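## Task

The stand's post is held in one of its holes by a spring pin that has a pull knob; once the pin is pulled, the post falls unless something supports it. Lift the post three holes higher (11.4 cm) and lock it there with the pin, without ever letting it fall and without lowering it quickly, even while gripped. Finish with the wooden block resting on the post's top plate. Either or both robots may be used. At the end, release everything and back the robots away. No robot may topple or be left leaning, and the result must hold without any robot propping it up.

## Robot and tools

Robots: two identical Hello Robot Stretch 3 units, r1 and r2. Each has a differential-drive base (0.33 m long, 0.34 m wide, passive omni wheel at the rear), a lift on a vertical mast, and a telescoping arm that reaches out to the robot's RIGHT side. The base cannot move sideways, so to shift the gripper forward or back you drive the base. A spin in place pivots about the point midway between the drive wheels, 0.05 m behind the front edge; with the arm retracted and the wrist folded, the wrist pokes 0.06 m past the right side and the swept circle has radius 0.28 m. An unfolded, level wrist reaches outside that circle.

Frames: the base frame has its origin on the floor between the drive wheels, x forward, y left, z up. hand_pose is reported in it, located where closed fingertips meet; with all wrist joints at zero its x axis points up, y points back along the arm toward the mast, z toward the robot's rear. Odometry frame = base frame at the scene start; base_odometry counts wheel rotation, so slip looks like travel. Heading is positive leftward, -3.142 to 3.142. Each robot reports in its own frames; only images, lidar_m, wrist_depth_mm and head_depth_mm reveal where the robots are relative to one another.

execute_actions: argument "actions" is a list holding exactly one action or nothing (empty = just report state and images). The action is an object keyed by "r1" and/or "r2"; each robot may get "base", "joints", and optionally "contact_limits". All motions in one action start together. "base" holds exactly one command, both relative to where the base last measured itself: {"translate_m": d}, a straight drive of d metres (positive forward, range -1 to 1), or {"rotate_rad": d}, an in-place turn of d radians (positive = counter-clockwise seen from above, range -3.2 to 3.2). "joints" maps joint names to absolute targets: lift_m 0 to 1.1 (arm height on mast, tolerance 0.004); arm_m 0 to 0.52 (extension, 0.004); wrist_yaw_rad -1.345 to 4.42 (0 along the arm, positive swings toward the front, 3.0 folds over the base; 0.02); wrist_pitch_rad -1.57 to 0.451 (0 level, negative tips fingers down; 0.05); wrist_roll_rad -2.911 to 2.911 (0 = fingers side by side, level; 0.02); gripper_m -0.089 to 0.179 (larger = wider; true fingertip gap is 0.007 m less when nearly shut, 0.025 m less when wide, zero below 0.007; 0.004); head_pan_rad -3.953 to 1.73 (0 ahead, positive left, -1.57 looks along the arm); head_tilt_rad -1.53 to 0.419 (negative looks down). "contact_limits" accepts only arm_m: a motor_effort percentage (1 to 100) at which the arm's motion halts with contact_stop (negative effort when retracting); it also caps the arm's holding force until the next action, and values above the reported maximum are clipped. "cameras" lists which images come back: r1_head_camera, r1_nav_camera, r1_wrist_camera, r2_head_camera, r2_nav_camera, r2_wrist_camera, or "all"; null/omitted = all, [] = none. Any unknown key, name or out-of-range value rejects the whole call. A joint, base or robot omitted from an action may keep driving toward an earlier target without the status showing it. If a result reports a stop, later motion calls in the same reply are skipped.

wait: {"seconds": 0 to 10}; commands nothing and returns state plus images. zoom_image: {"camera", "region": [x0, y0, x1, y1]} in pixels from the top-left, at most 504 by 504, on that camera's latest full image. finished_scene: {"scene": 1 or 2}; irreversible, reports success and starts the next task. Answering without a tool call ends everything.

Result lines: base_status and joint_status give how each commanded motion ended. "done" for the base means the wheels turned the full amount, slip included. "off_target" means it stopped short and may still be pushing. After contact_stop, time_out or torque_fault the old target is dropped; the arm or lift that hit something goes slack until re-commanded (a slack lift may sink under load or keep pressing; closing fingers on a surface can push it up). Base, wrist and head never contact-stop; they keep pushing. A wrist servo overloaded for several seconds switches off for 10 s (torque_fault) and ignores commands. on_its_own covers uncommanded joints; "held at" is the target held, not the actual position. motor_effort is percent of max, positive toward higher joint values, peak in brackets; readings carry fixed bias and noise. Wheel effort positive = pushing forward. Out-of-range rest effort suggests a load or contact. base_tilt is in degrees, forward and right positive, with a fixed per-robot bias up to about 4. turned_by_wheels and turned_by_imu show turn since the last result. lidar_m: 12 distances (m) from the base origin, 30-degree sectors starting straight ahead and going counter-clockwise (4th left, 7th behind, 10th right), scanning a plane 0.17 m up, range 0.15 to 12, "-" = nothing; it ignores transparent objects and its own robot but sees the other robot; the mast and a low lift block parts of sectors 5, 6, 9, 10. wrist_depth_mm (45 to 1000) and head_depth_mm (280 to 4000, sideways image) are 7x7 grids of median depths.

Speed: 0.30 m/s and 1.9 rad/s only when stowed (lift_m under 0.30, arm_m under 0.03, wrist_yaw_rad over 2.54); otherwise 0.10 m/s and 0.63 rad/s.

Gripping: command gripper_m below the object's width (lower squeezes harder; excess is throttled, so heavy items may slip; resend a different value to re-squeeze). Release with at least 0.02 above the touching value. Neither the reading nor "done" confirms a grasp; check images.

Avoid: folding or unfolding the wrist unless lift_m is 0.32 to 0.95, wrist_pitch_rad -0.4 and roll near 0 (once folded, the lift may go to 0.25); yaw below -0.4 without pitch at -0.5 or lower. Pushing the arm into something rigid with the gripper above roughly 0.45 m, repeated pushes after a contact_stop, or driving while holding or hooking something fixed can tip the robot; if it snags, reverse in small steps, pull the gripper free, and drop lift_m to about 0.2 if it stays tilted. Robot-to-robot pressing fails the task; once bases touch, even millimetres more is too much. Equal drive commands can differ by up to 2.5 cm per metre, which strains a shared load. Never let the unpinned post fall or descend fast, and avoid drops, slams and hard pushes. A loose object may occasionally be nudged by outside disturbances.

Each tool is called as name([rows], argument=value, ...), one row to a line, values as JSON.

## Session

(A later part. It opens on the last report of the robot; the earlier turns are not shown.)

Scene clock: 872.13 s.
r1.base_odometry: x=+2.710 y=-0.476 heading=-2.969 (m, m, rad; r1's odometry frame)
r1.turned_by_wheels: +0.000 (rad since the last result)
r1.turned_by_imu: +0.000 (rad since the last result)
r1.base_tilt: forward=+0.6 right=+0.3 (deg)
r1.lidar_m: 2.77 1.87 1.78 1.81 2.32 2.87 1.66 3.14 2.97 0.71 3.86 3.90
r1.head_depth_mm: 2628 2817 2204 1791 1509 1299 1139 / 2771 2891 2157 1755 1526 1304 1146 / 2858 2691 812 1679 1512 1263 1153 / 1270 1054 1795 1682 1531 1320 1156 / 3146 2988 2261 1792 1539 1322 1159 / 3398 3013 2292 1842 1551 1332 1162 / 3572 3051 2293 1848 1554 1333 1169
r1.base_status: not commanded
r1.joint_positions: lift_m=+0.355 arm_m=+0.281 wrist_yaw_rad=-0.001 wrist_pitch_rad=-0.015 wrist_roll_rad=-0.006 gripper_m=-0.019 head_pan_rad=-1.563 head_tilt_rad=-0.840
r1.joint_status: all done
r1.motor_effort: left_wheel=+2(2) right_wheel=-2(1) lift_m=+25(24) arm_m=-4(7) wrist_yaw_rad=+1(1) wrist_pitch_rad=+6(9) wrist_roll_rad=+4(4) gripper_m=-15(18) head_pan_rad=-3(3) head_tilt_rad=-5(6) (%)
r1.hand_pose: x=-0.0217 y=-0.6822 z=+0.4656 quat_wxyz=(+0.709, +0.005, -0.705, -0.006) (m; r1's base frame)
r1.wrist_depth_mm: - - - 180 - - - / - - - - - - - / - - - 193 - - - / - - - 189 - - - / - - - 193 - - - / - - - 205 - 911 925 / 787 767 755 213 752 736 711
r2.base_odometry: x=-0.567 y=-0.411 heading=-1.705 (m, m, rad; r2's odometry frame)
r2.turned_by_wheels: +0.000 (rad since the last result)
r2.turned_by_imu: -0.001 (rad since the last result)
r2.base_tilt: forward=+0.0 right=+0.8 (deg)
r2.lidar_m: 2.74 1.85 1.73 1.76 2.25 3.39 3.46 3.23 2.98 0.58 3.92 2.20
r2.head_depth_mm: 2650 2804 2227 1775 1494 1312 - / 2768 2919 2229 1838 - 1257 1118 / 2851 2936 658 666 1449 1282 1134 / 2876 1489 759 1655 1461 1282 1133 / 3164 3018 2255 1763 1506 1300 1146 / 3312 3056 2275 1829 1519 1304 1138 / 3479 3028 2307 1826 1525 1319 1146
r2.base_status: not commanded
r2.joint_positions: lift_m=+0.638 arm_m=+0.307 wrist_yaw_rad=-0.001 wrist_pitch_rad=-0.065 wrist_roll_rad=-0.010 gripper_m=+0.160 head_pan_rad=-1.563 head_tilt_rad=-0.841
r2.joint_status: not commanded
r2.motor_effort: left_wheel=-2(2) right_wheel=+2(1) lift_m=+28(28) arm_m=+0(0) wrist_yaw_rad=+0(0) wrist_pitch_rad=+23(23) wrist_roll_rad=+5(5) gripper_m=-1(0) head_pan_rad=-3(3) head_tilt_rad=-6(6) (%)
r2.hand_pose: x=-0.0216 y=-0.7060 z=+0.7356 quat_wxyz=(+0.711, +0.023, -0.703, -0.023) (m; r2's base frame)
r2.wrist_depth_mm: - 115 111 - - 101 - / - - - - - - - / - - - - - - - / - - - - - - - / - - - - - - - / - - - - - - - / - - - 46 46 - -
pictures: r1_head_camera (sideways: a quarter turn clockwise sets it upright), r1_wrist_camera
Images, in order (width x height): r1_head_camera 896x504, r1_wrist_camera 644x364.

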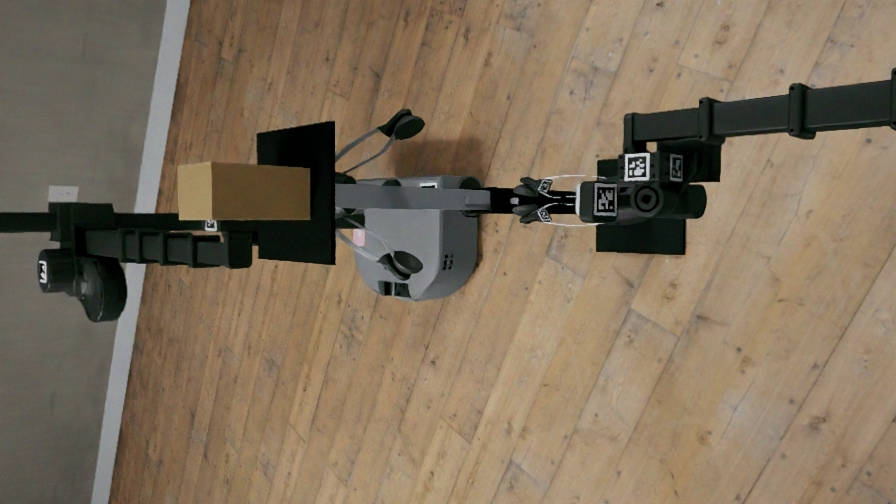

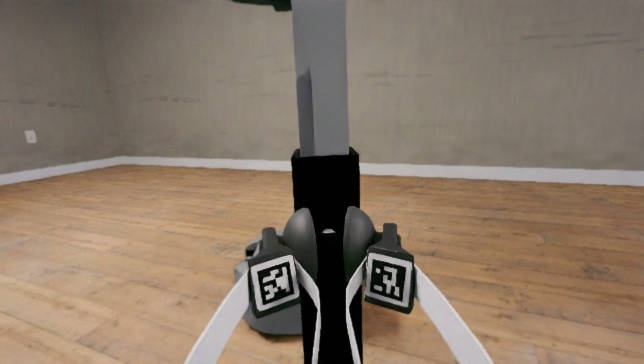

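execute_actions([
  {"r1": {"joints": {"gripper_m": 0.05}}},
], cameras=[])

execute_actions([
  {"r1": {"joints": {"arm_m": 0.235}}},
], cameras=[])

execute_actions([
  {"r1": {"base": {"translate_m": -0.29}, "joints": {"wrist_yaw_rad": 1.2, "arm_m": 0.36, "head_pan_rad": -1.2}}},
], cameras=[])

execute_actions([
  {"r1": {"joints": {"arm_m": 0.44}, "contact_limits": {"arm_m": 10}}},
], cameras=["r1_head_camera", "r1_wrist_camera"])

Scene clock: 993.33 s.
r1.base_odometry: x=+2.710 y=-0.476 heading=-2.969 (m, m, rad; r1's odometry frame)
r1.turned_by_wheels: +0.000 (rad since the last result)
r1.turned_by_imu: +0.000 (rad since the last result)
r1.base_tilt: forward=+0.6 right=+0.3 (deg)
r1.lidar_m: 2.77 1.87 1.78 1.81 2.32 2.86 1.66 3.16 2.97 0.71 3.87 3.89
r1.head_depth_mm: 2642 2842 2204 1804 1513 1307 1142 / 2768 2901 2157 1766 1520 1312 1146 / 2852 2679 810 1684 1489 1266 1155 / 1266 1054 1786 1688 1536 1321 1155 / 3136 2994 2284 1779 1537 1323 1165 / 3394 3041 2283 1843 1542 1328 1168 / 3646 3039 2295 1853 1555 1329 1167
r1.base_status: not commanded
r1.joint_positions: lift_m=+0.355 arm_m=+0.281 wrist_yaw_rad=-0.001 wrist_pitch_rad=-0.019 wrist_roll_rad=-0.006 gripper_m=+0.050 head_pan_rad=-1.563 head_tilt_rad=-0.840
r1.joint_status: all done
r1.motor_effort: left_wheel=+2(2) right_wheel=-1(1) lift_m=+24(24) arm_m=-3(4) wrist_yaw_rad=+1(1) wrist_pitch_rad=+8(8) wrist_roll_rad=+4(4) gripper_m=+0(79) head_pan_rad=-3(3) head_tilt_rad=-6(6) (%)
r1.hand_pose: x=-0.0217 y=-0.6820 z=+0.4647 quat_wxyz=(+0.709, +0.007, -0.705, -0.007) (m; r1's base frame)
r1.wrist_depth_mm: - - - 178 - - - / - - - 186 - - - / - - - 192 - - - / - - - 189 - - - / - - - 194 - - - / - - - 205 - 901 883 / 783 787 735 213 735 707 708
r2.base_odometry: x=-0.567 y=-0.411 heading=-1.705 (m, m, rad; r2's odometry frame)
r2.turned_by_wheels: +0.000 (rad since the last result)
r2.turned_by_imu: -0.001 (rad since the last result)
r2.base_tilt: forward=+0.1 right=+0.8 (deg)
r2.lidar_m: 2.74 1.86 1.73 1.76 2.24 3.40 3.45 3.23 2.99 0.59 3.89 2.20
r2.head_depth_mm: 2636 2800 2190 1773 1489 1325 - / 2759 2933 2230 1840 - 1263 1125 / 2877 2955 659 667 1430 1280 1137 / 2930 1490 762 1664 1469 1280 1143 / 3216 2989 2271 1756 1504 1295 1134 / 3278 2989 2269 1834 1520 1298 1142 / 3547 3019 2289 1837 1517 1309 1145
r2.base_status: not commanded
r2.joint_positions: lift_m=+0.638 arm_m=+0.307 wrist_yaw_rad=-0.001 wrist_pitch_rad=-0.065 wrist_roll_rad=-0.010 gripper_m=+0.160 head_pan_rad=-1.563 head_tilt_rad=-0.841
r2.joint_status: not commanded
r2.motor_effort: left_wheel=-2(2) right_wheel=+1(1) lift_m=+28(29) arm_m=+0(0) wrist_yaw_rad=-1(1) wrist_pitch_rad=+23(23) wrist_roll_rad=+5(5) gripper_m=-1(0) head_pan_rad=-3(3) head_tilt_rad=-6(7) (%)
r2.hand_pose: x=-0.0216 y=-0.7060 z=+0.7356 quat_wxyz=(+0.711, +0.023, -0.703, -0.023) (m; r2's base frame)
r2.wrist_depth_mm: - 115 111 - - 102 - / - - - - - - - / - - - - - - - / - - - - - - - / - - - - - - - / - - - - - - - / - - - 46 46 - -
pictures: none
No camera images: the call's "cameras" was empty. Leave "cameras" out to get every camera's image.

Scene clock: 994.77 s.
r1.base_odometry: x=+2.710 y=-0.476 heading=-2.969 (m, m, rad; r1's odometry frame)
r1.turned_by_wheels: +0.000 (rad since the last result)
r1.turned_by_imu: +0.000 (rad since the last result)
r1.base_tilt: forward=+0.6 right=+0.2 (deg)
r1.lidar_m: 2.77 1.88 1.78 1.80 2.33 2.86 1.65 3.16 2.96 0.71 3.86 3.89
r1.head_depth_mm: 2653 2819 2207 1791 1517 1305 1146 / 2774 2910 2166 1755 1521 1330 1158 / 2891 2685 813 1680 1450 - 1155 / 1275 1053 1789 1680 1532 1311 1156 / 3158 2974 2277 1792 1544 1323 1161 / 3391 3036 2293 1838 1541 1333 1167 / 3609 3044 2313 1851 1551 1333 1171
r1.base_status: not commanded
r1.joint_positions: lift_m=+0.355 arm_m=+0.235 wrist_yaw_rad=-0.001 wrist_pitch_rad=-0.019 wrist_roll_rad=-0.006 gripper_m=+0.050 head_pan_rad=-1.563 head_tilt_rad=-0.840
r1.joint_status: all done
r1.motor_effort: left_wheel=+2(3) right_wheel=-1(1) lift_m=+24(24) arm_m=-3(3) wrist_yaw_rad=+1(1) wrist_pitch_rad=+8(8) wrist_roll_rad=+4(4) gripper_m=+0(0) head_pan_rad=-3(3) head_tilt_rad=-5(5) (%)
r1.hand_pose: x=-0.0217 y=-0.6360 z=+0.4645 quat_wxyz=(+0.709, +0.007, -0.705, -0.007) (m; r1's base frame)
r1.wrist_depth_mm: - - - 875 - - - / - - - - - - - / - - - - - - - / - - - 238 - - - / - - - 249 - - - / - - - 257 - 906 892 / 778 776 772 273 746 715 710
r2.base_odometry: x=-0.567 y=-0.411 heading=-1.705 (m, m, rad; r2's odometry frame)
r2.turned_by_wheels: +0.000 (rad since the last result)
r2.turned_by_imu: +0.000 (rad since the last result)
r2.base_tilt: forward=+0.1 right=+0.8 (deg)
r2.lidar_m: 2.74 1.85 1.73 1.76 2.24 3.39 3.48 3.22 2.98 0.59 3.89 2.20
r2.head_depth_mm: 2641 2821 2217 1785 1487 1314 - / 2754 2930 2227 1829 - 1256 1122 / 2845 2964 658 665 1435 1279 1129 / 2919 1479 758 1668 1481 1282 1137 / 3149 2991 2272 1760 1519 1301 1137 / 3363 3060 2271 1824 1518 1309 1141 / 3487 3072 2288 1832 1526 1306 1144
r2.base_status: not commanded
r2.joint_positions: lift_m=+0.638 arm_m=+0.307 wrist_yaw_rad=-0.001 wrist_pitch_rad=-0.065 wrist_roll_rad=-0.010 gripper_m=+0.160 head_pan_rad=-1.563 head_tilt_rad=-0.841
r2.joint_status: not commanded
r2.motor_effort: left_wheel=-2(2) right_wheel=+1(1) lift_m=+28(28) arm_m=+0(0) wrist_yaw_rad=+0(0) wrist_pitch_rad=+22(23) wrist_roll_rad=+5(5) gripper_m=+0(1) head_pan_rad=-3(3) head_tilt_rad=-6(5) (%)
r2.hand_pose: x=-0.0216 y=-0.7060 z=+0.7356 quat_wxyz=(+0.711, +0.023, -0.703, -0.023) (m; r2's base frame)
r2.wrist_depth_mm: - 115 111 - - 102 - / - - - - - - - / - - - - - - - / - - - - - - - / - - - - - - - / - - - - - - - / - - - 46 46 - -
pictures: none
No camera images: the call's "cameras" was empty. Leave "cameras" out to get every camera's image.

Scene clock: 998.80 s.
r1.base_odometry: x=+2.996 y=-0.426 heading=-2.969 (m, m, rad; r1's odometry frame)
r1.turned_by_wheels: +0.000 (rad since the last result)
r1.turned_by_imu: -0.001 (rad since the last result)
r1.base_tilt: forward=+0.6 right=+0.3 (deg)
r1.lidar_m: 2.97 2.03 1.90 1.93 2.49 2.58 1.37 3.02 2.85 1.32 0.75 4.16
r1.head_depth_mm: 2905 2897 2218 1798 1544 1296 1167 / 1307 2781 2144 1713 1571 1290 1148 / 3332 945 864 1672 1528 1314 1152 / 3851 2835 930 1775 1495 1325 1157 / - 2980 2277 1839 1532 1329 1161 / - 3012 2289 1843 1543 1332 1167 / - 3020 2304 1853 1548 1332 1169
r1.base_status: done
r1.joint_positions: lift_m=+0.355 arm_m=+0.360 wrist_yaw_rad=+1.197 wrist_pitch_rad=-0.019 wrist_roll_rad=-0.006 gripper_m=+0.050 head_pan_rad=-1.207 head_tilt_rad=-0.840
r1.joint_status: all done
r1.motor_effort: left_wheel=+3(3) right_wheel=-1(6) lift_m=+25(24) arm_m=+4(4) wrist_yaw_rad=+4(5) wrist_pitch_rad=+8(8) wrist_roll_rad=+4(4) gripper_m=+0(0) head_pan_rad=+3(28) head_tilt_rad=-5(6) (%)
r1.hand_pose: x=+0.2167 y=-0.5981 z=+0.4645 quat_wxyz=(+0.590, +0.403, -0.578, +0.394) (m; r1's base frame)
r1.wrist_depth_mm: - - - - - - - / - - - - - - - / - - - - - - - / - - - - 256 - - / - - - - 244 - - / - - - 970 - 862 642 / 781 768 751 755 302 703 566
r2.base_odometry: x=-0.567 y=-0.411 heading=-1.705 (m, m, rad; r2's odometry frame)
r2.turned_by_wheels: +0.000 (rad since the last result)
r2.turned_by_imu: -0.001 (rad since the last result)
r2.base_tilt: forward=+0.0 right=+0.8 (deg)
r2.lidar_m: 2.73 1.85 1.73 1.76 2.25 3.40 3.45 3.21 2.98 0.58 3.88 2.20
r2.head_depth_mm: 2616 2835 2206 1795 1495 1313 - / 2747 2947 2216 1861 - 1266 1118 / 2889 2921 658 668 1436 1280 1131 / 2975 2986 762 1710 1475 1283 1140 / 3144 3023 2196 1676 1507 1301 1141 / 3231 1484 1780 1679 1518 1304 1145 / 3554 3064 2283 1831 1526 1308 1141
r2.base_status: not commanded
r2.joint_positions: lift_m=+0.638 arm_m=+0.307 wrist_yaw_rad=-0.001 wrist_pitch_rad=-0.065 wrist_roll_rad=-0.010 gripper_m=+0.160 head_pan_rad=-1.563 head_tilt_rad=-0.841
r2.joint_status: not commanded
r2.motor_effort: left_wheel=-2(2) right_wheel=+2(1) lift_m=+28(28) arm_m=+1(0) wrist_yaw_rad=+0(0) wrist_pitch_rad=+22(23) wrist_roll_rad=+5(5) gripper_m=+0(0) head_pan_rad=-2(3) head_tilt_rad=-7(6) (%)
r2.hand_pose: x=-0.0216 y=-0.7060 z=+0.7356 quat_wxyz=(+0.711, +0.023, -0.703, -0.023) (m; r2's base frame)
r2.wrist_depth_mm: - 115 111 - - 102 - / - - - - - - - / - - - - - - - / - - 943 - - - - / - 742 - - - - - / 468 - - - - - - / 335 966 906 46 46 - -
pictures: none
No camera images: the call's "cameras" was empty. Leave "cameras" out to get every camera's image.

Scene clock: 1000.60 s.
r1.base_odometry: x=+2.996 y=-0.426 heading=-2.969 (m, m, rad; r1's odometry frame)
r1.turned_by_wheels: +0.000 (rad since the last result)
r1.turned_by_imu: +0.000 (rad since the last result)
r1.base_tilt: forward=+0.6 right=+0.4 (deg)
r1.lidar_m: 2.97 2.02 1.90 1.93 2.49 2.58 1.37 3.03 2.85 1.32 0.75 4.17
r1.head_depth_mm: 2923 2910 2219 1792 1580 1309 1150 / 1315 2788 2155 1713 1472 1308 1148 / 3332 944 865 1674 1474 1309 1152 / 3798 2824 928 1774 1492 1318 1156 / - 2985 2275 1830 1537 1325 1161 / - 3007 2284 1854 1549 1332 1158 / - 3049 2306 1858 1547 1337 1169
r1.base_status: not commanded
r1.joint_positions: lift_m=+0.355 arm_m=+0.440 wrist_yaw_rad=+1.198 wrist_pitch_rad=-0.019 wrist_roll_rad=-0.006 gripper_m=+0.050 head_pan_rad=-1.207 head_tilt_rad=-0.840
r1.joint_status: all done
r1.motor_effort: left_wheel=+2(2) right_wheel=-2(2) lift_m=+25(24) arm_m=+4(4) wrist_yaw_rad=+3(3) wrist_pitch_rad=+8(8) wrist_roll_rad=+4(4) gripper_m=+0(1) head_pan_rad=+4(4) head_tilt_rad=-6(5) (%)
r1.contact_limits: arm_m 10 (drawing in: default 26, maximum 43; extending or still: default 36, maximum 59)
r1.hand_pose: x=+0.2167 y=-0.6780 z=+0.4645 quat_wxyz=(+0.590, +0.403, -0.578, +0.394) (m; r1's base frame)
r1.wrist_depth_mm: - - - - - - - / - - - - - - - / - - - - - - - / - - - - - - - / - - - 218 - - - / - - - 858 - 919 621 / 791 795 745 721 667 669 519
r2.base_odometry: x=-0.567 y=-0.411 heading=-1.705 (m, m, rad; r2's odometry frame)
r2.turned_by_wheels: +0.000 (rad since the last result)
r2.turned_by_imu: +0.000 (rad since the last result)
r2.base_tilt: forward=+0.0 right=+0.8 (deg)
r2.lidar_m: 2.73 1.86 1.73 1.76 2.24 3.40 3.44 3.24 2.99 0.59 3.88 2.20
r2.head_depth_mm: 2653 2841 2213 1782 1495 1302 - / 2753 2894 2211 1842 - 1258 1124 / 2899 2973 660 667 1428 1280 1135 / 2989 2970 759 1711 1469 1284 1136 / 3161 2989 2185 1658 1521 1296 1139 / 3230 1483 1797 1100 1518 1310 1144 / 3484 3088 2281 1776 1525 1308 1146
r2.base_status: not commanded
r2.joint_positions: lift_m=+0.638 arm_m=+0.307 wrist_yaw_rad=-0.001 wrist_pitch_rad=-0.065 wrist_roll_rad=-0.010 gripper_m=+0.160 head_pan_rad=-1.563 head_tilt_rad=-0.841
r2.joint_status: not commanded
r2.motor_effort: left_wheel=-2(2) right_wheel=+1(1) lift_m=+28(28) arm_m=+0(0) wrist_yaw_rad=+0(0) wrist_pitch_rad=+23(23) wrist_roll_rad=+5(5) gripper_m=+0(0) head_pan_rad=-2(2) head_tilt_rad=-6(6) (%)
r2.hand_pose: x=-0.0216 y=-0.7060 z=+0.7356 quat_wxyz=(+0.711, +0.023, -0.703, -0.023) (m; r2's base frame)
r2.wrist_depth_mm: - 115 111 - - 102 - / - - - - - - - / - - - - - - - / - - 973 - - - - / - 741 - - - - - / 465 - - - - - - / - 969 923 46 46 - -
pictures: r1_head_camera (sideways: a quarter turn clockwise sets it upright), r1_wrist_camera
Images, in order (width x height): r1_head_camera 896x504, r1_wrist_camera 644x364.

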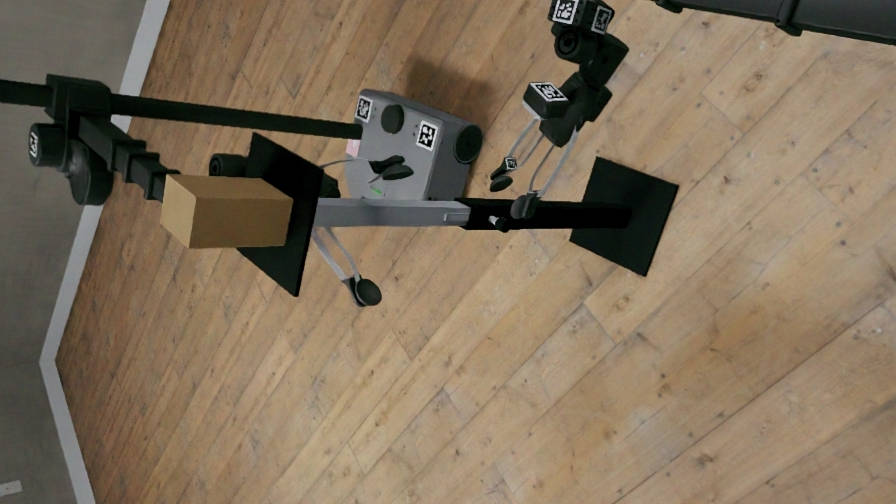

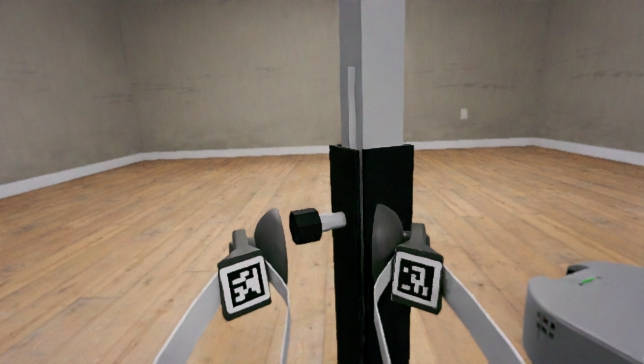

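execute_actions([
  {"r1": {"base": {"translate_m": 0.02}, "joints": {"arm_m": 0.422}}},
], cameras=["r1_head_camera", "r1_wrist_camera"])

zoom_image(camera="r1_head_camera", region=[440, 140, 600, 260])

Scene clock: 1042.97 s.
r1.base_odometry: x=+2.976 y=-0.430 heading=-2.969 (m, m, rad; r1's odometry frame)
r1.turned_by_wheels: +0.000 (rad since the last result)
r1.turned_by_imu: +0.000 (rad since the last result)
r1.base_tilt: forward=+0.6 right=+0.3 (deg)
r1.lidar_m: 2.96 2.02 1.89 1.92 2.48 2.60 1.39 3.05 2.86 1.32 0.75 4.15
r1.head_depth_mm: 2914 2923 2214 1797 1578 1306 1153 / 1279 2673 2081 1694 1535 1308 1147 / 3383 770 841 1630 1447 1317 1153 / 3814 2963 942 1814 1529 1318 1158 / - 3008 2268 1837 1544 1325 1163 / - 3033 2286 1841 1547 1331 1163 / 3983 3023 2289 1850 1557 1328 1167
r1.base_status: done
r1.joint_positions: lift_m=+0.355 arm_m=+0.422 wrist_yaw_rad=+1.198 wrist_pitch_rad=-0.019 wrist_roll_rad=-0.006 gripper_m=+0.050 head_pan_rad=-1.207 head_tilt_rad=-0.840
r1.joint_status: all done
r1.motor_effort: left_wheel=+3(5) right_wheel=-2(4) lift_m=+24(25) arm_m=-3(4) wrist_yaw_rad=+2(2) wrist_pitch_rad=+8(8) wrist_roll_rad=+4(4) gripper_m=+0(0) head_pan_rad=+3(4) head_tilt_rad=-5(6) (%)
r1.hand_pose: x=+0.2167 y=-0.6605 z=+0.4645 quat_wxyz=(+0.590, +0.403, -0.578, +0.394) (m; r1's base frame)
r1.wrist_depth_mm: - - - - 181 - - / - - - - 186 - - / - - - - 192 - - / - - - - 193 - - / - - - - 204 - - / - - - 937 - 897 631 / 774 785 741 743 218 682 528
r2.base_odometry: x=-0.567 y=-0.411 heading=-1.705 (m, m, rad; r2's odometry frame)
r2.turned_by_wheels: +0.000 (rad since the last result)
r2.turned_by_imu: -0.001 (rad since the last result)
r2.base_tilt: forward=+0.0 right=+0.8 (deg)
r2.lidar_m: 2.74 1.85 1.73 1.76 2.25 3.39 3.46 3.23 2.98 0.59 3.87 2.20
r2.head_depth_mm: 2608 2820 2190 1794 1491 1311 - / 2729 2942 2240 1828 - 1265 1126 / 2877 2959 661 665 1446 1280 1135 / 3013 2961 761 1709 1472 1281 1135 / 3201 3023 2166 1647 1518 1306 1153 / 3239 1491 1848 1054 1529 1301 1143 / 3538 3038 2294 1838 1518 1313 1147
r2.base_status: not commanded
r2.joint_positions: lift_m=+0.638 arm_m=+0.307 wrist_yaw_rad=-0.001 wrist_pitch_rad=-0.065 wrist_roll_rad=-0.010 gripper_m=+0.160 head_pan_rad=-1.563 head_tilt_rad=-0.841
r2.joint_status: not commanded
r2.motor_effort: left_wheel=-2(2) right_wheel=+1(1) lift_m=+28(28) arm_m=+0(0) wrist_yaw_rad=+0(0) wrist_pitch_rad=+23(23) wrist_roll_rad=+5(5) gripper_m=+0(0) head_pan_rad=-2(3) head_tilt_rad=-6(6) (%)
r2.hand_pose: x=-0.0216 y=-0.7060 z=+0.7356 quat_wxyz=(+0.711, +0.023, -0.703, -0.023) (m; r2's base frame)
r2.wrist_depth_mm: - 115 111 - - 102 - / - - - - - - - / - - - - - - - / - - 975 - - - - / - - - - - - - / - - - - - - - / 371 - 874 46 46 - -
pictures: r1_head_camera (sideways: a quarter turn clockwise sets it upright), r1_wrist_camera
Images, in order (width x height): r1_head_camera 896x504, r1_wrist_camera 644x364.

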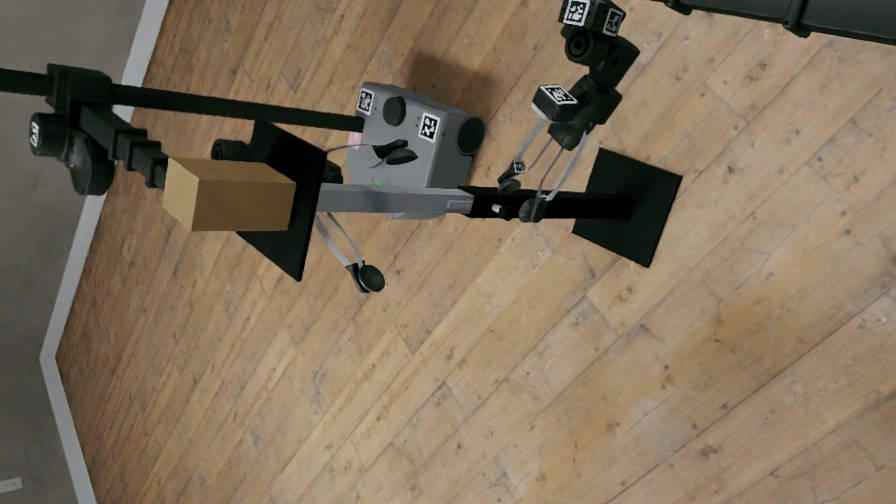

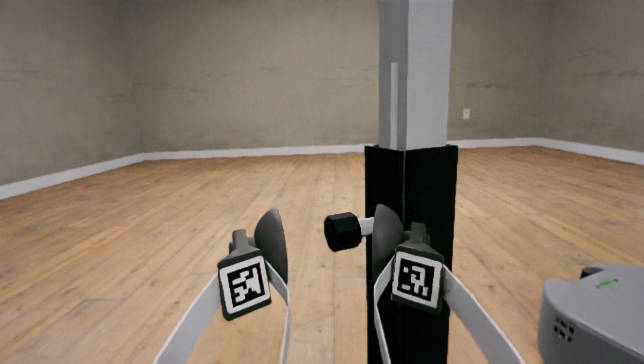

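Region (440, 140, 600, 260) of r1_head_camera's 896x504 image, scaled by 3.150, with more detail than that image has; it fills the top 378 rows of this view, and the rest is white.

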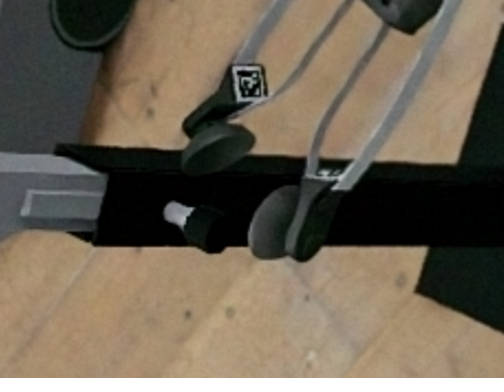

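execute_actions(actions=[])

Scene clock: 1068.17 s.
r1.base_odometry: x=+2.976 y=-0.430 heading=-2.969 (m, m, rad; r1's odometry frame)
r1.turned_by_wheels: +0.000 (rad since the last result)
r1.turned_by_imu: +0.000 (rad since the last result)
r1.base_tilt: forward=+0.6 right=+0.2 (deg)
r1.lidar_m: 2.96 2.02 1.89 1.92 2.47 2.60 1.38 3.05 2.85 1.32 0.75 4.15
r1.head_depth_mm: 2915 2885 2217 1796 1582 1297 1155 / 1278 2685 2091 1699 1530 1305 1148 / 3400 770 839 1635 1446 1314 1149 / 3833 2969 943 1825 1531 1318 1158 / - 2977 2269 1834 1537 1324 1162 / - 3009 2288 1839 1549 1330 1165 / 3960 3026 2296 1849 1548 1337 1166
r1.base_status: done
r1.joint_positions: lift_m=+0.355 arm_m=+0.422 wrist_yaw_rad=+1.198 wrist_pitch_rad=-0.019 wrist_roll_rad=-0.006 gripper_m=+0.050 head_pan_rad=-1.207 head_tilt_rad=-0.840
r1.joint_status: all done
r1.motor_effort: left_wheel=+2(5) right_wheel=-2(4) lift_m=+24(25) arm_m=-3(4) wrist_yaw_rad=+2(2) wrist_pitch_rad=+8(8) wrist_roll_rad=+4(4) gripper_m=+0(0) head_pan_rad=+4(4) head_tilt_rad=-6(6) (%)
r1.hand_pose: x=+0.2167 y=-0.6605 z=+0.4645 quat_wxyz=(+0.590, +0.403, -0.578, +0.394) (m; r1's base frame)
r1.wrist_depth_mm: - - - - 180 - - / - - - - 187 - - / - - - - 191 - - / - - - - 194 - - / - - - - 202 - - / - - - 959 - 924 635 / 775 774 725 756 218 693 520
r2.base_odometry: x=-0.567 y=-0.411 heading=-1.705 (m, m, rad; r2's odometry frame)
r2.turned_by_wheels: +0.000 (rad since the last result)
r2.turned_by_imu: -0.001 (rad since the last result)
r2.base_tilt: forward=+0.0 right=+0.8 (deg)
r2.lidar_m: 2.74 1.86 1.73 1.76 2.25 3.41 3.47 3.23 2.97 0.58 3.90 2.19
r2.head_depth_mm: 2606 2789 2195 1786 1499 1310 - / 2731 2924 2227 1844 - 1267 1122 / 2885 2960 658 667 1438 1278 1134 / 3066 2927 758 1709 1465 1288 1135 / 3132 3024 2165 1652 1520 1304 1138 / 3282 1492 1848 1055 1514 1304 1143 / 3545 3054 2299 1825 1524 1305 1141
r2.base_status: not commanded
r2.joint_positions: lift_m=+0.638 arm_m=+0.307 wrist_yaw_rad=-0.001 wrist_pitch_rad=-0.065 wrist_roll_rad=-0.010 gripper_m=+0.160 head_pan_rad=-1.563 head_tilt_rad=-0.841
r2.joint_status: not commanded
r2.motor_effort: left_wheel=-2(2) right_wheel=+1(1) lift_m=+28(28) arm_m=+1(0) wrist_yaw_rad=+0(0) wrist_pitch_rad=+23(23) wrist_roll_rad=+5(5) gripper_m=+1(0) head_pan_rad=-2(3) head_tilt_rad=-6(6) (%)
r2.hand_pose: x=-0.0216 y=-0.7060 z=+0.7356 quat_wxyz=(+0.711, +0.023, -0.703, -0.023) (m; r2's base frame)
r2.wrist_depth_mm: - 115 111 - - 102 - / - - - - - - - / - - - - - - - / - - 952 - - - - / - - - - - - - / - - - - - - - / 376 - 866 46 46 - -
pictures: r1_head_camera (sideways: a quarter turn clockwise sets it upright), r1_nav_camera (sideways: a quarter turn counterclockwise sets it upright), r1_wrist_camera, r2_head_camera (sideways: a quarter turn clockwise sets it upright), r2_nav_camera (sideways: a quarter turn counterclockwise sets it upright), r2_wrist_camera
Images, in order (width x height): r1_head_camera 896x504, r1_nav_camera 672x504, r1_wrist_camera 644x364, r2_head_camera 896x504, r2_nav_camera 672x504, r2_wrist_camera 644x364.

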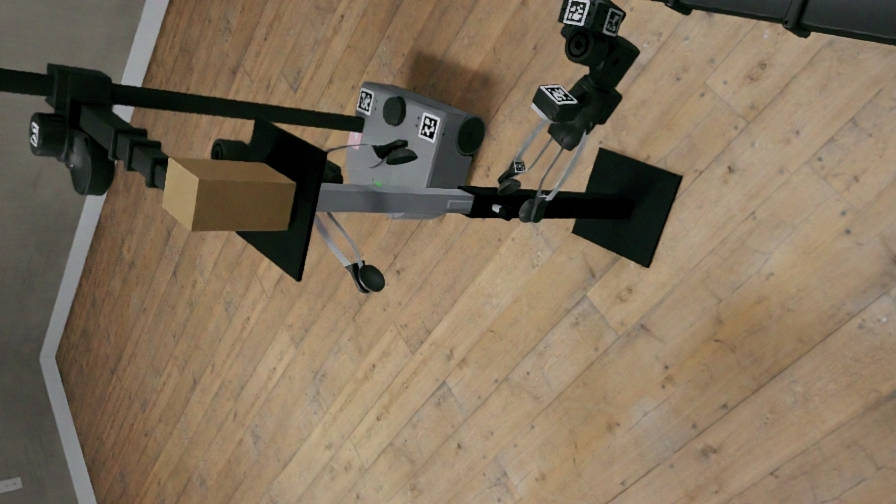

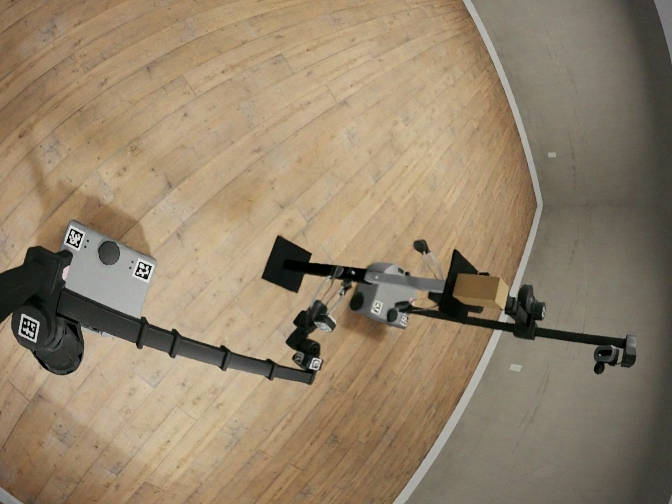

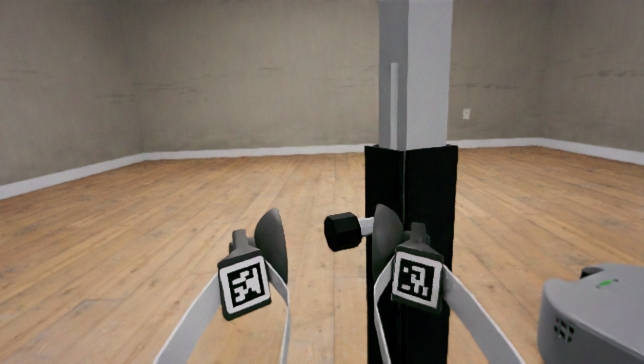

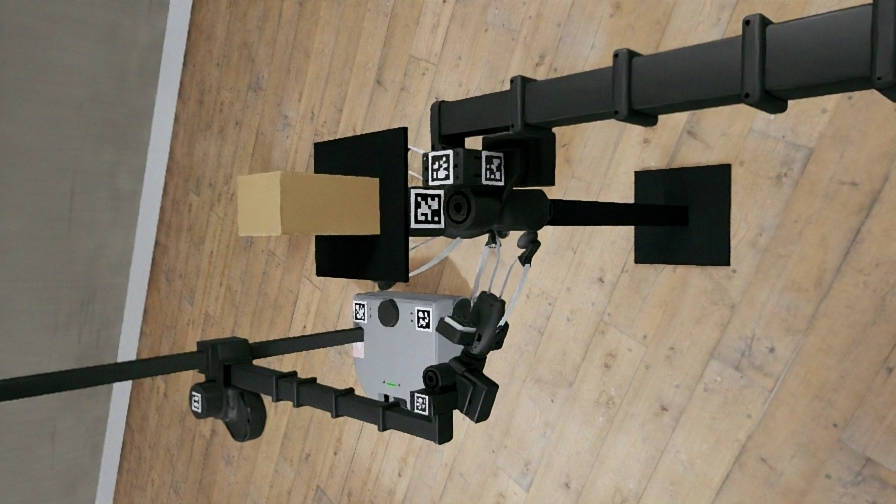

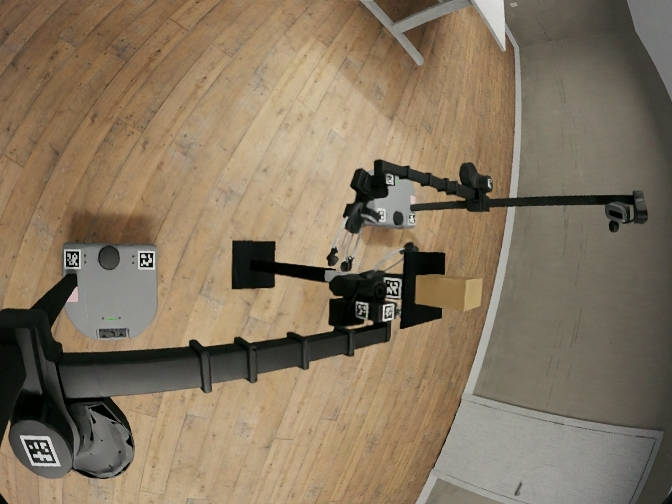

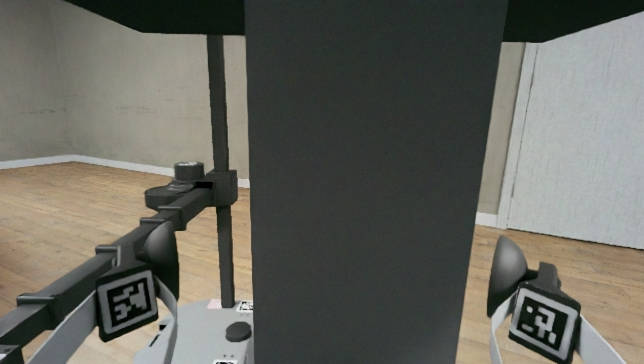

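zoom_image(camera="r1_wrist_camera", region=[200, 140, 500, 364])

zoom_image(camera="r1_head_camera", region=[440, 80, 640, 260])

zoom_image(camera="r2_head_camera", region=[430, 180, 630, 340])

Region (200, 140, 500, 364) of r1_wrist_camera's 644x364 image, scaled by 1.680; it fills the top 376 rows of this view, and the rest is white.

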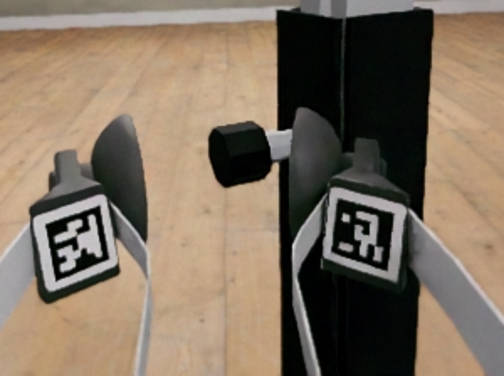

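Region (440, 80, 640, 260) of r1_head_camera's 896x504 image, scaled by 2.520, with more detail than that image has; it fills the top 454 rows of this view, and the rest is white.

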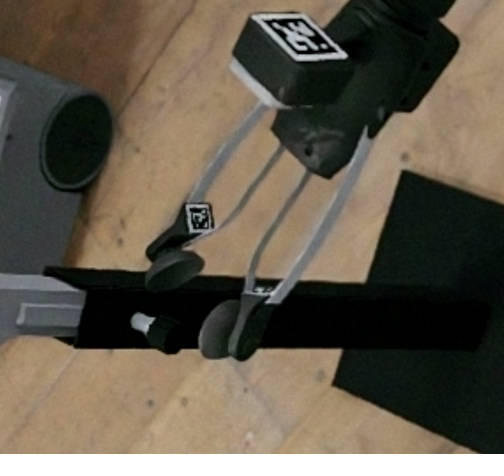

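Region (430, 180, 630, 340) of r2_head_camera's 896x504 image, scaled by 2.520, with more detail than that image has; it fills the top 403 rows of this view, and the rest is white.

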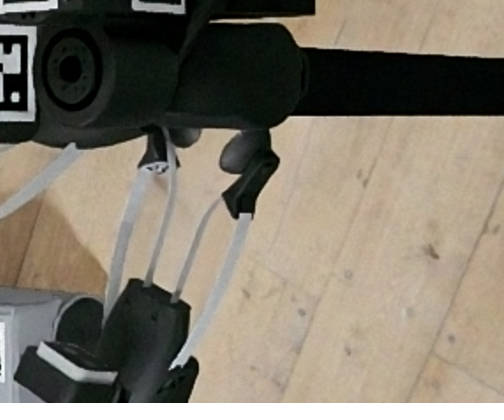

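execute_actions([
  {"r1": {"base": {"translate_m": 0.011}}},
], cameras=["r1_wrist_camera", "r1_head_camera"])

Scene clock: 1189.00 s.
r1.base_odometry: x=+2.966 y=-0.432 heading=-2.969 (m, m, rad; r1's odometry frame)
r1.turned_by_wheels: +0.000 (rad since the last result)
r1.turned_by_imu: +0.000 (rad since the last result)
r1.base_tilt: forward=+0.7 right=+0.2 (deg)
r1.lidar_m: 2.95 2.01 1.89 1.92 2.46 2.62 1.40 3.04 2.86 1.32 0.74 4.13
r1.head_depth_mm: 2917 2891 2220 1794 1581 1307 1155 / 1273 2671 1783 1678 1534 1309 1150 / 3475 756 843 1643 1447 1316 1152 / 3808 2955 2111 1819 1532 1323 1155 / - 2994 2282 1835 1541 1327 1160 / - 3003 2290 1856 1543 1331 1165 / - 3029 2304 1846 1545 1331 1169
r1.base_status: done
r1.joint_positions: lift_m=+0.355 arm_m=+0.422 wrist_yaw_rad=+1.198 wrist_pitch_rad=-0.019 wrist_roll_rad=-0.006 gripper_m=+0.050 head_pan_rad=-1.207 head_tilt_rad=-0.840
r1.joint_status: not commanded
r1.motor_effort: left_wheel=+3(5) right_wheel=-2(2) lift_m=+24(24) arm_m=-3(3) wrist_yaw_rad=+2(3) wrist_pitch_rad=+8(8) wrist_roll_rad=+4(4) gripper_m=+0(0) head_pan_rad=+3(4) head_tilt_rad=-5(5) (%)
r1.hand_pose: x=+0.2167 y=-0.6605 z=+0.4645 quat_wxyz=(+0.590, +0.403, -0.578, +0.394) (m; r1's base frame)
r1.wrist_depth_mm: - - - - 170 - - / - - - - 176 - - / - - - - 181 - - / - - - - 182 - - / - - - - 188 - - / - - - 941 - 902 631 / 784 788 749 766 206 710 536
r2.base_odometry: x=-0.567 y=-0.411 heading=-1.705 (m, m, rad; r2's odometry frame)
r2.turned_by_wheels: +0.000 (rad since the last result)
r2.turned_by_imu: -0.001 (rad since the last result)
r2.base_tilt: forward=+0.0 right=+0.8 (deg)
r2.lidar_m: 2.74 1.86 1.73 1.76 2.25 3.38 3.46 3.22 2.98 0.58 3.92 2.19
r2.head_depth_mm: 2636 2825 2213 1779 1494 1306 - / 2723 2930 2248 1855 - 1262 1119 / 2879 2914 661 666 1443 1281 1128 / 3040 2977 761 1716 1445 1282 1134 / 3146 2866 2188 1627 1517 1295 1144 / 3241 1491 1856 1069 1517 1305 1136 / 3600 3029 2283 1841 1516 1314 1150
r2.base_status: not commanded
r2.joint_positions: lift_m=+0.638 arm_m=+0.307 wrist_yaw_rad=-0.001 wrist_pitch_rad=-0.065 wrist_roll_rad=-0.010 gripper_m=+0.160 head_pan_rad=-1.563 head_tilt_rad=-0.841
r2.joint_status: not commanded
r2.motor_effort: left_wheel=-2(2) right_wheel=+2(1) lift_m=+28(28) arm_m=+0(0) wrist_yaw_rad=+0(0) wrist_pitch_rad=+22(23) wrist_roll_rad=+5(5) gripper_m=+0(0) head_pan_rad=-2(3) head_tilt_rad=-6(6) (%)
r2.hand_pose: x=-0.0216 y=-0.7060 z=+0.7356 quat_wxyz=(+0.711, +0.023, -0.703, -0.023) (m; r2's base frame)
r2.wrist_depth_mm: - 115 111 - - 102 - / - - - - - - - / - - - - - - - / - - 933 - - - - / - - - - - - - / - - - - - - - / 361 - 884 46 46 - -
pictures: r1_head_camera (sideways: a quarter turn clockwise sets it upright), r1_wrist_camera
Images, in order (width x height): r1_head_camera 896x504, r1_wrist_camera 644x364.

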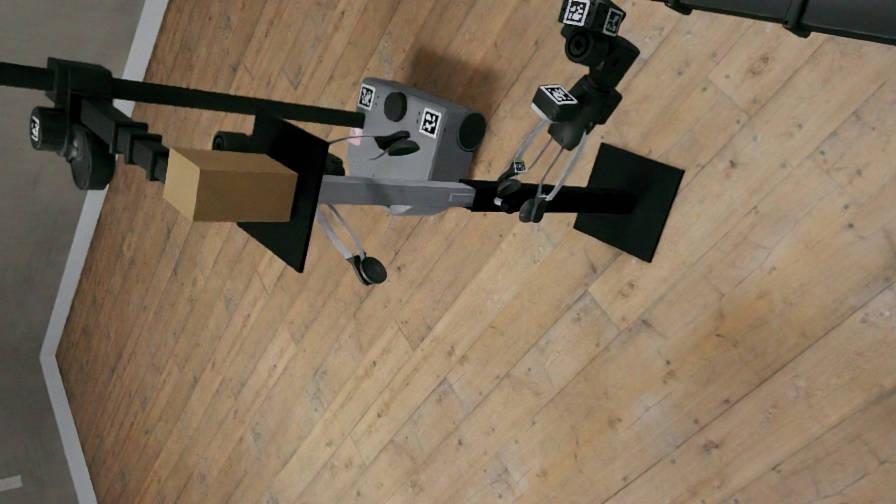

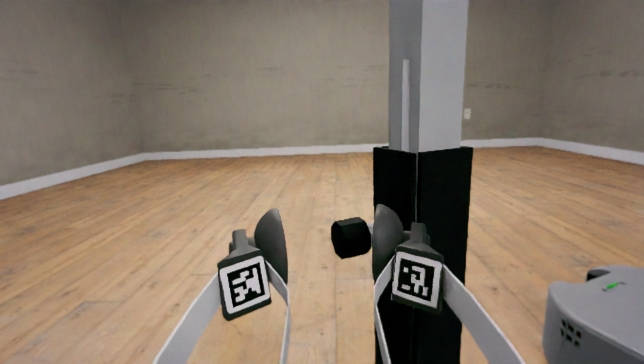

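zoom_image(camera="r1_head_camera", region=[460, 140, 580, 240])

zoom_image(camera="r1_wrist_camera", region=[240, 170, 480, 330])

Region (460, 140, 580, 240) of r1_head_camera's 896x504 image, scaled by 4.200, with more detail than that image has.

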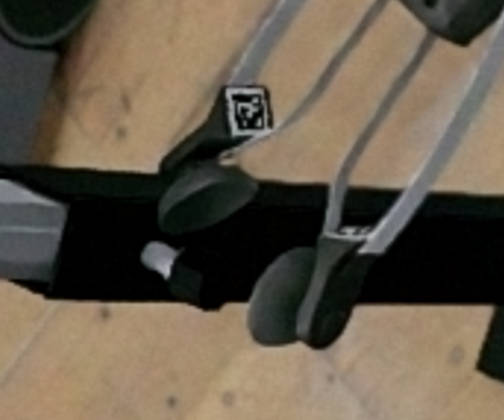

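Region (240, 170, 480, 330) of r1_wrist_camera's 644x364 image, scaled by 2.100.

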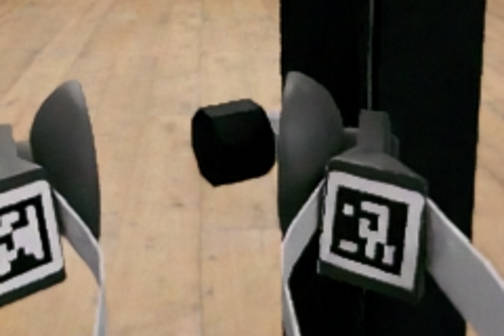

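execute_actions([
  {"r1": {"base": {"translate_m": 0.007}}},
], cameras=["r1_wrist_camera", "r1_head_camera"])

zoom_image(camera="r1_head_camera", region=[460, 140, 580, 240])

zoom_image(camera="r1_wrist_camera", region=[240, 170, 480, 330])

Scene clock: 1214.50 s.
r1.base_odometry: x=+2.959 y=-0.433 heading=-2.969 (m, m, rad; r1's odometry frame)
r1.turned_by_wheels: +0.000 (rad since the last result)
r1.turned_by_imu: +0.000 (rad since the last result)
r1.base_tilt: forward=+0.6 right=+0.2 (deg)
r1.lidar_m: 2.94 2.01 1.88 1.91 2.47 2.61 1.40 3.04 2.86 1.32 0.74 4.13
r1.head_depth_mm: 2912 2895 2223 1790 1576 1307 1157 / 1272 2656 1784 1672 1537 1309 1149 / 3475 754 829 1671 1429 1315 1153 / 3814 2932 2049 1819 1532 1318 1160 / - 2981 2280 1833 1543 1327 1164 / - 3031 2291 1845 1545 1329 1167 / 3971 3038 2311 1860 1549 1331 1167
r1.base_status: done
r1.joint_positions: lift_m=+0.355 arm_m=+0.422 wrist_yaw_rad=+1.198 wrist_pitch_rad=-0.019 wrist_roll_rad=-0.006 gripper_m=+0.050 head_pan_rad=-1.207 head_tilt_rad=-0.840
r1.joint_status: not commanded
r1.motor_effort: left_wheel=+2(7) right_wheel=-2(4) lift_m=+25(25) arm_m=-3(3) wrist_yaw_rad=+2(2) wrist_pitch_rad=+8(8) wrist_roll_rad=+4(4) gripper_m=+0(0) head_pan_rad=+3(4) head_tilt_rad=-5(5) (%)
r1.hand_pose: x=+0.2167 y=-0.6605 z=+0.4645 quat_wxyz=(+0.590, +0.403, -0.578, +0.394) (m; r1's base frame)
r1.wrist_depth_mm: - - - - 168 - - / - - - - 171 - - / - - - - 176 - - / - - - - 176 - - / - - - - 179 - - / - - - 929 - 898 639 / 782 758 738 756 199 709 522
r2.base_odometry: x=-0.567 y=-0.411 heading=-1.705 (m, m, rad; r2's odometry frame)
r2.turned_by_wheels: +0.000 (rad since the last result)
r2.turned_by_imu: -0.001 (rad since the last result)
r2.base_tilt: forward=+0.0 right=+0.8 (deg)
r2.lidar_m: 2.74 1.85 1.73 1.76 2.25 3.40 3.46 3.22 2.98 0.59 3.87 2.20
r2.head_depth_mm: 2621 2853 2208 1788 1493 1310 - / 2760 2920 2226 1816 - 1273 1123 / 2895 2924 660 668 1444 1273 1134 / 3001 2972 762 1702 1464 1286 1134 / 3158 2820 2183 1634 1517 1303 1138 / 3290 2898 2068 1060 1511 1304 1140 / 3494 3059 2283 1832 1526 1312 1144
r2.base_status: not commanded
r2.joint_positions: lift_m=+0.638 arm_m=+0.307 wrist_yaw_rad=-0.001 wrist_pitch_rad=-0.065 wrist_roll_rad=-0.010 gripper_m=+0.160 head_pan_rad=-1.563 head_tilt_rad=-0.841
r2.joint_status: not commanded
r2.motor_effort: left_wheel=-2(2) right_wheel=+1(1) lift_m=+28(28) arm_m=+0(0) wrist_yaw_rad=+0(0) wrist_pitch_rad=+23(22) wrist_roll_rad=+5(5) gripper_m=+0(1) head_pan_rad=-2(3) head_tilt_rad=-6(6) (%)
r2.hand_pose: x=-0.0216 y=-0.7060 z=+0.7356 quat_wxyz=(+0.711, +0.023, -0.703, -0.023) (m; r2's base frame)
r2.wrist_depth_mm: - 115 111 - - 102 - / - - - - - - - / - - - - - - - / - - 950 - - - - / - - - - - - - / - - - - - - - / 357 - 880 46 46 - -
pictures: r1_head_camera (sideways: a quarter turn clockwise sets it upright), r1_wrist_camera
Images, in order (width x height): r1_head_camera 896x504, r1_wrist_camera 644x364.

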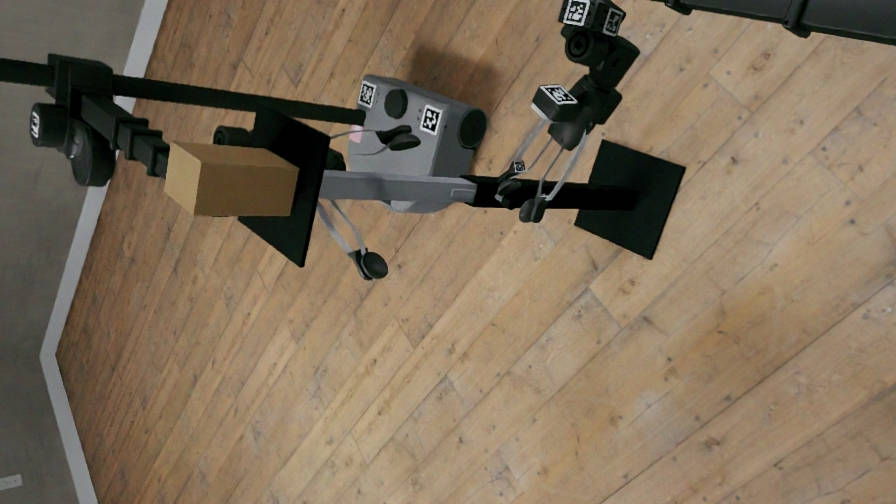

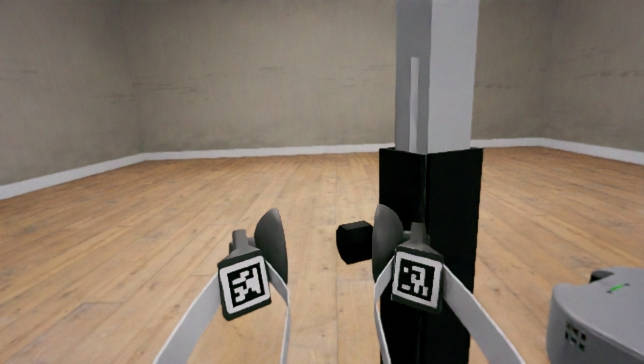

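Region (460, 140, 580, 240) of r1_head_camera's 896x504 image, scaled by 4.200, with more detail than that image has.

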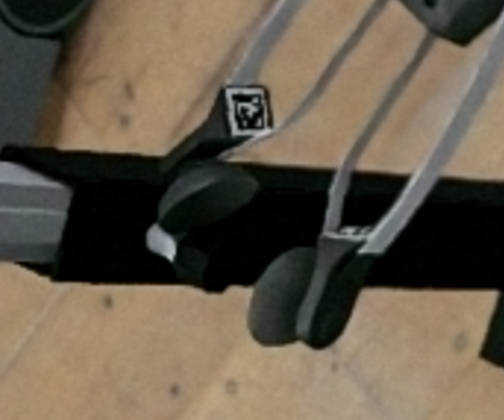

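Region (240, 170, 480, 330) of r1_wrist_camera's 644x364 image, scaled by 2.100.

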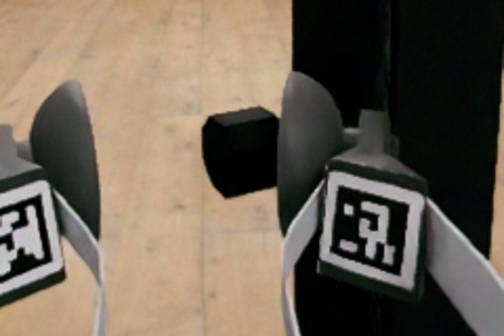

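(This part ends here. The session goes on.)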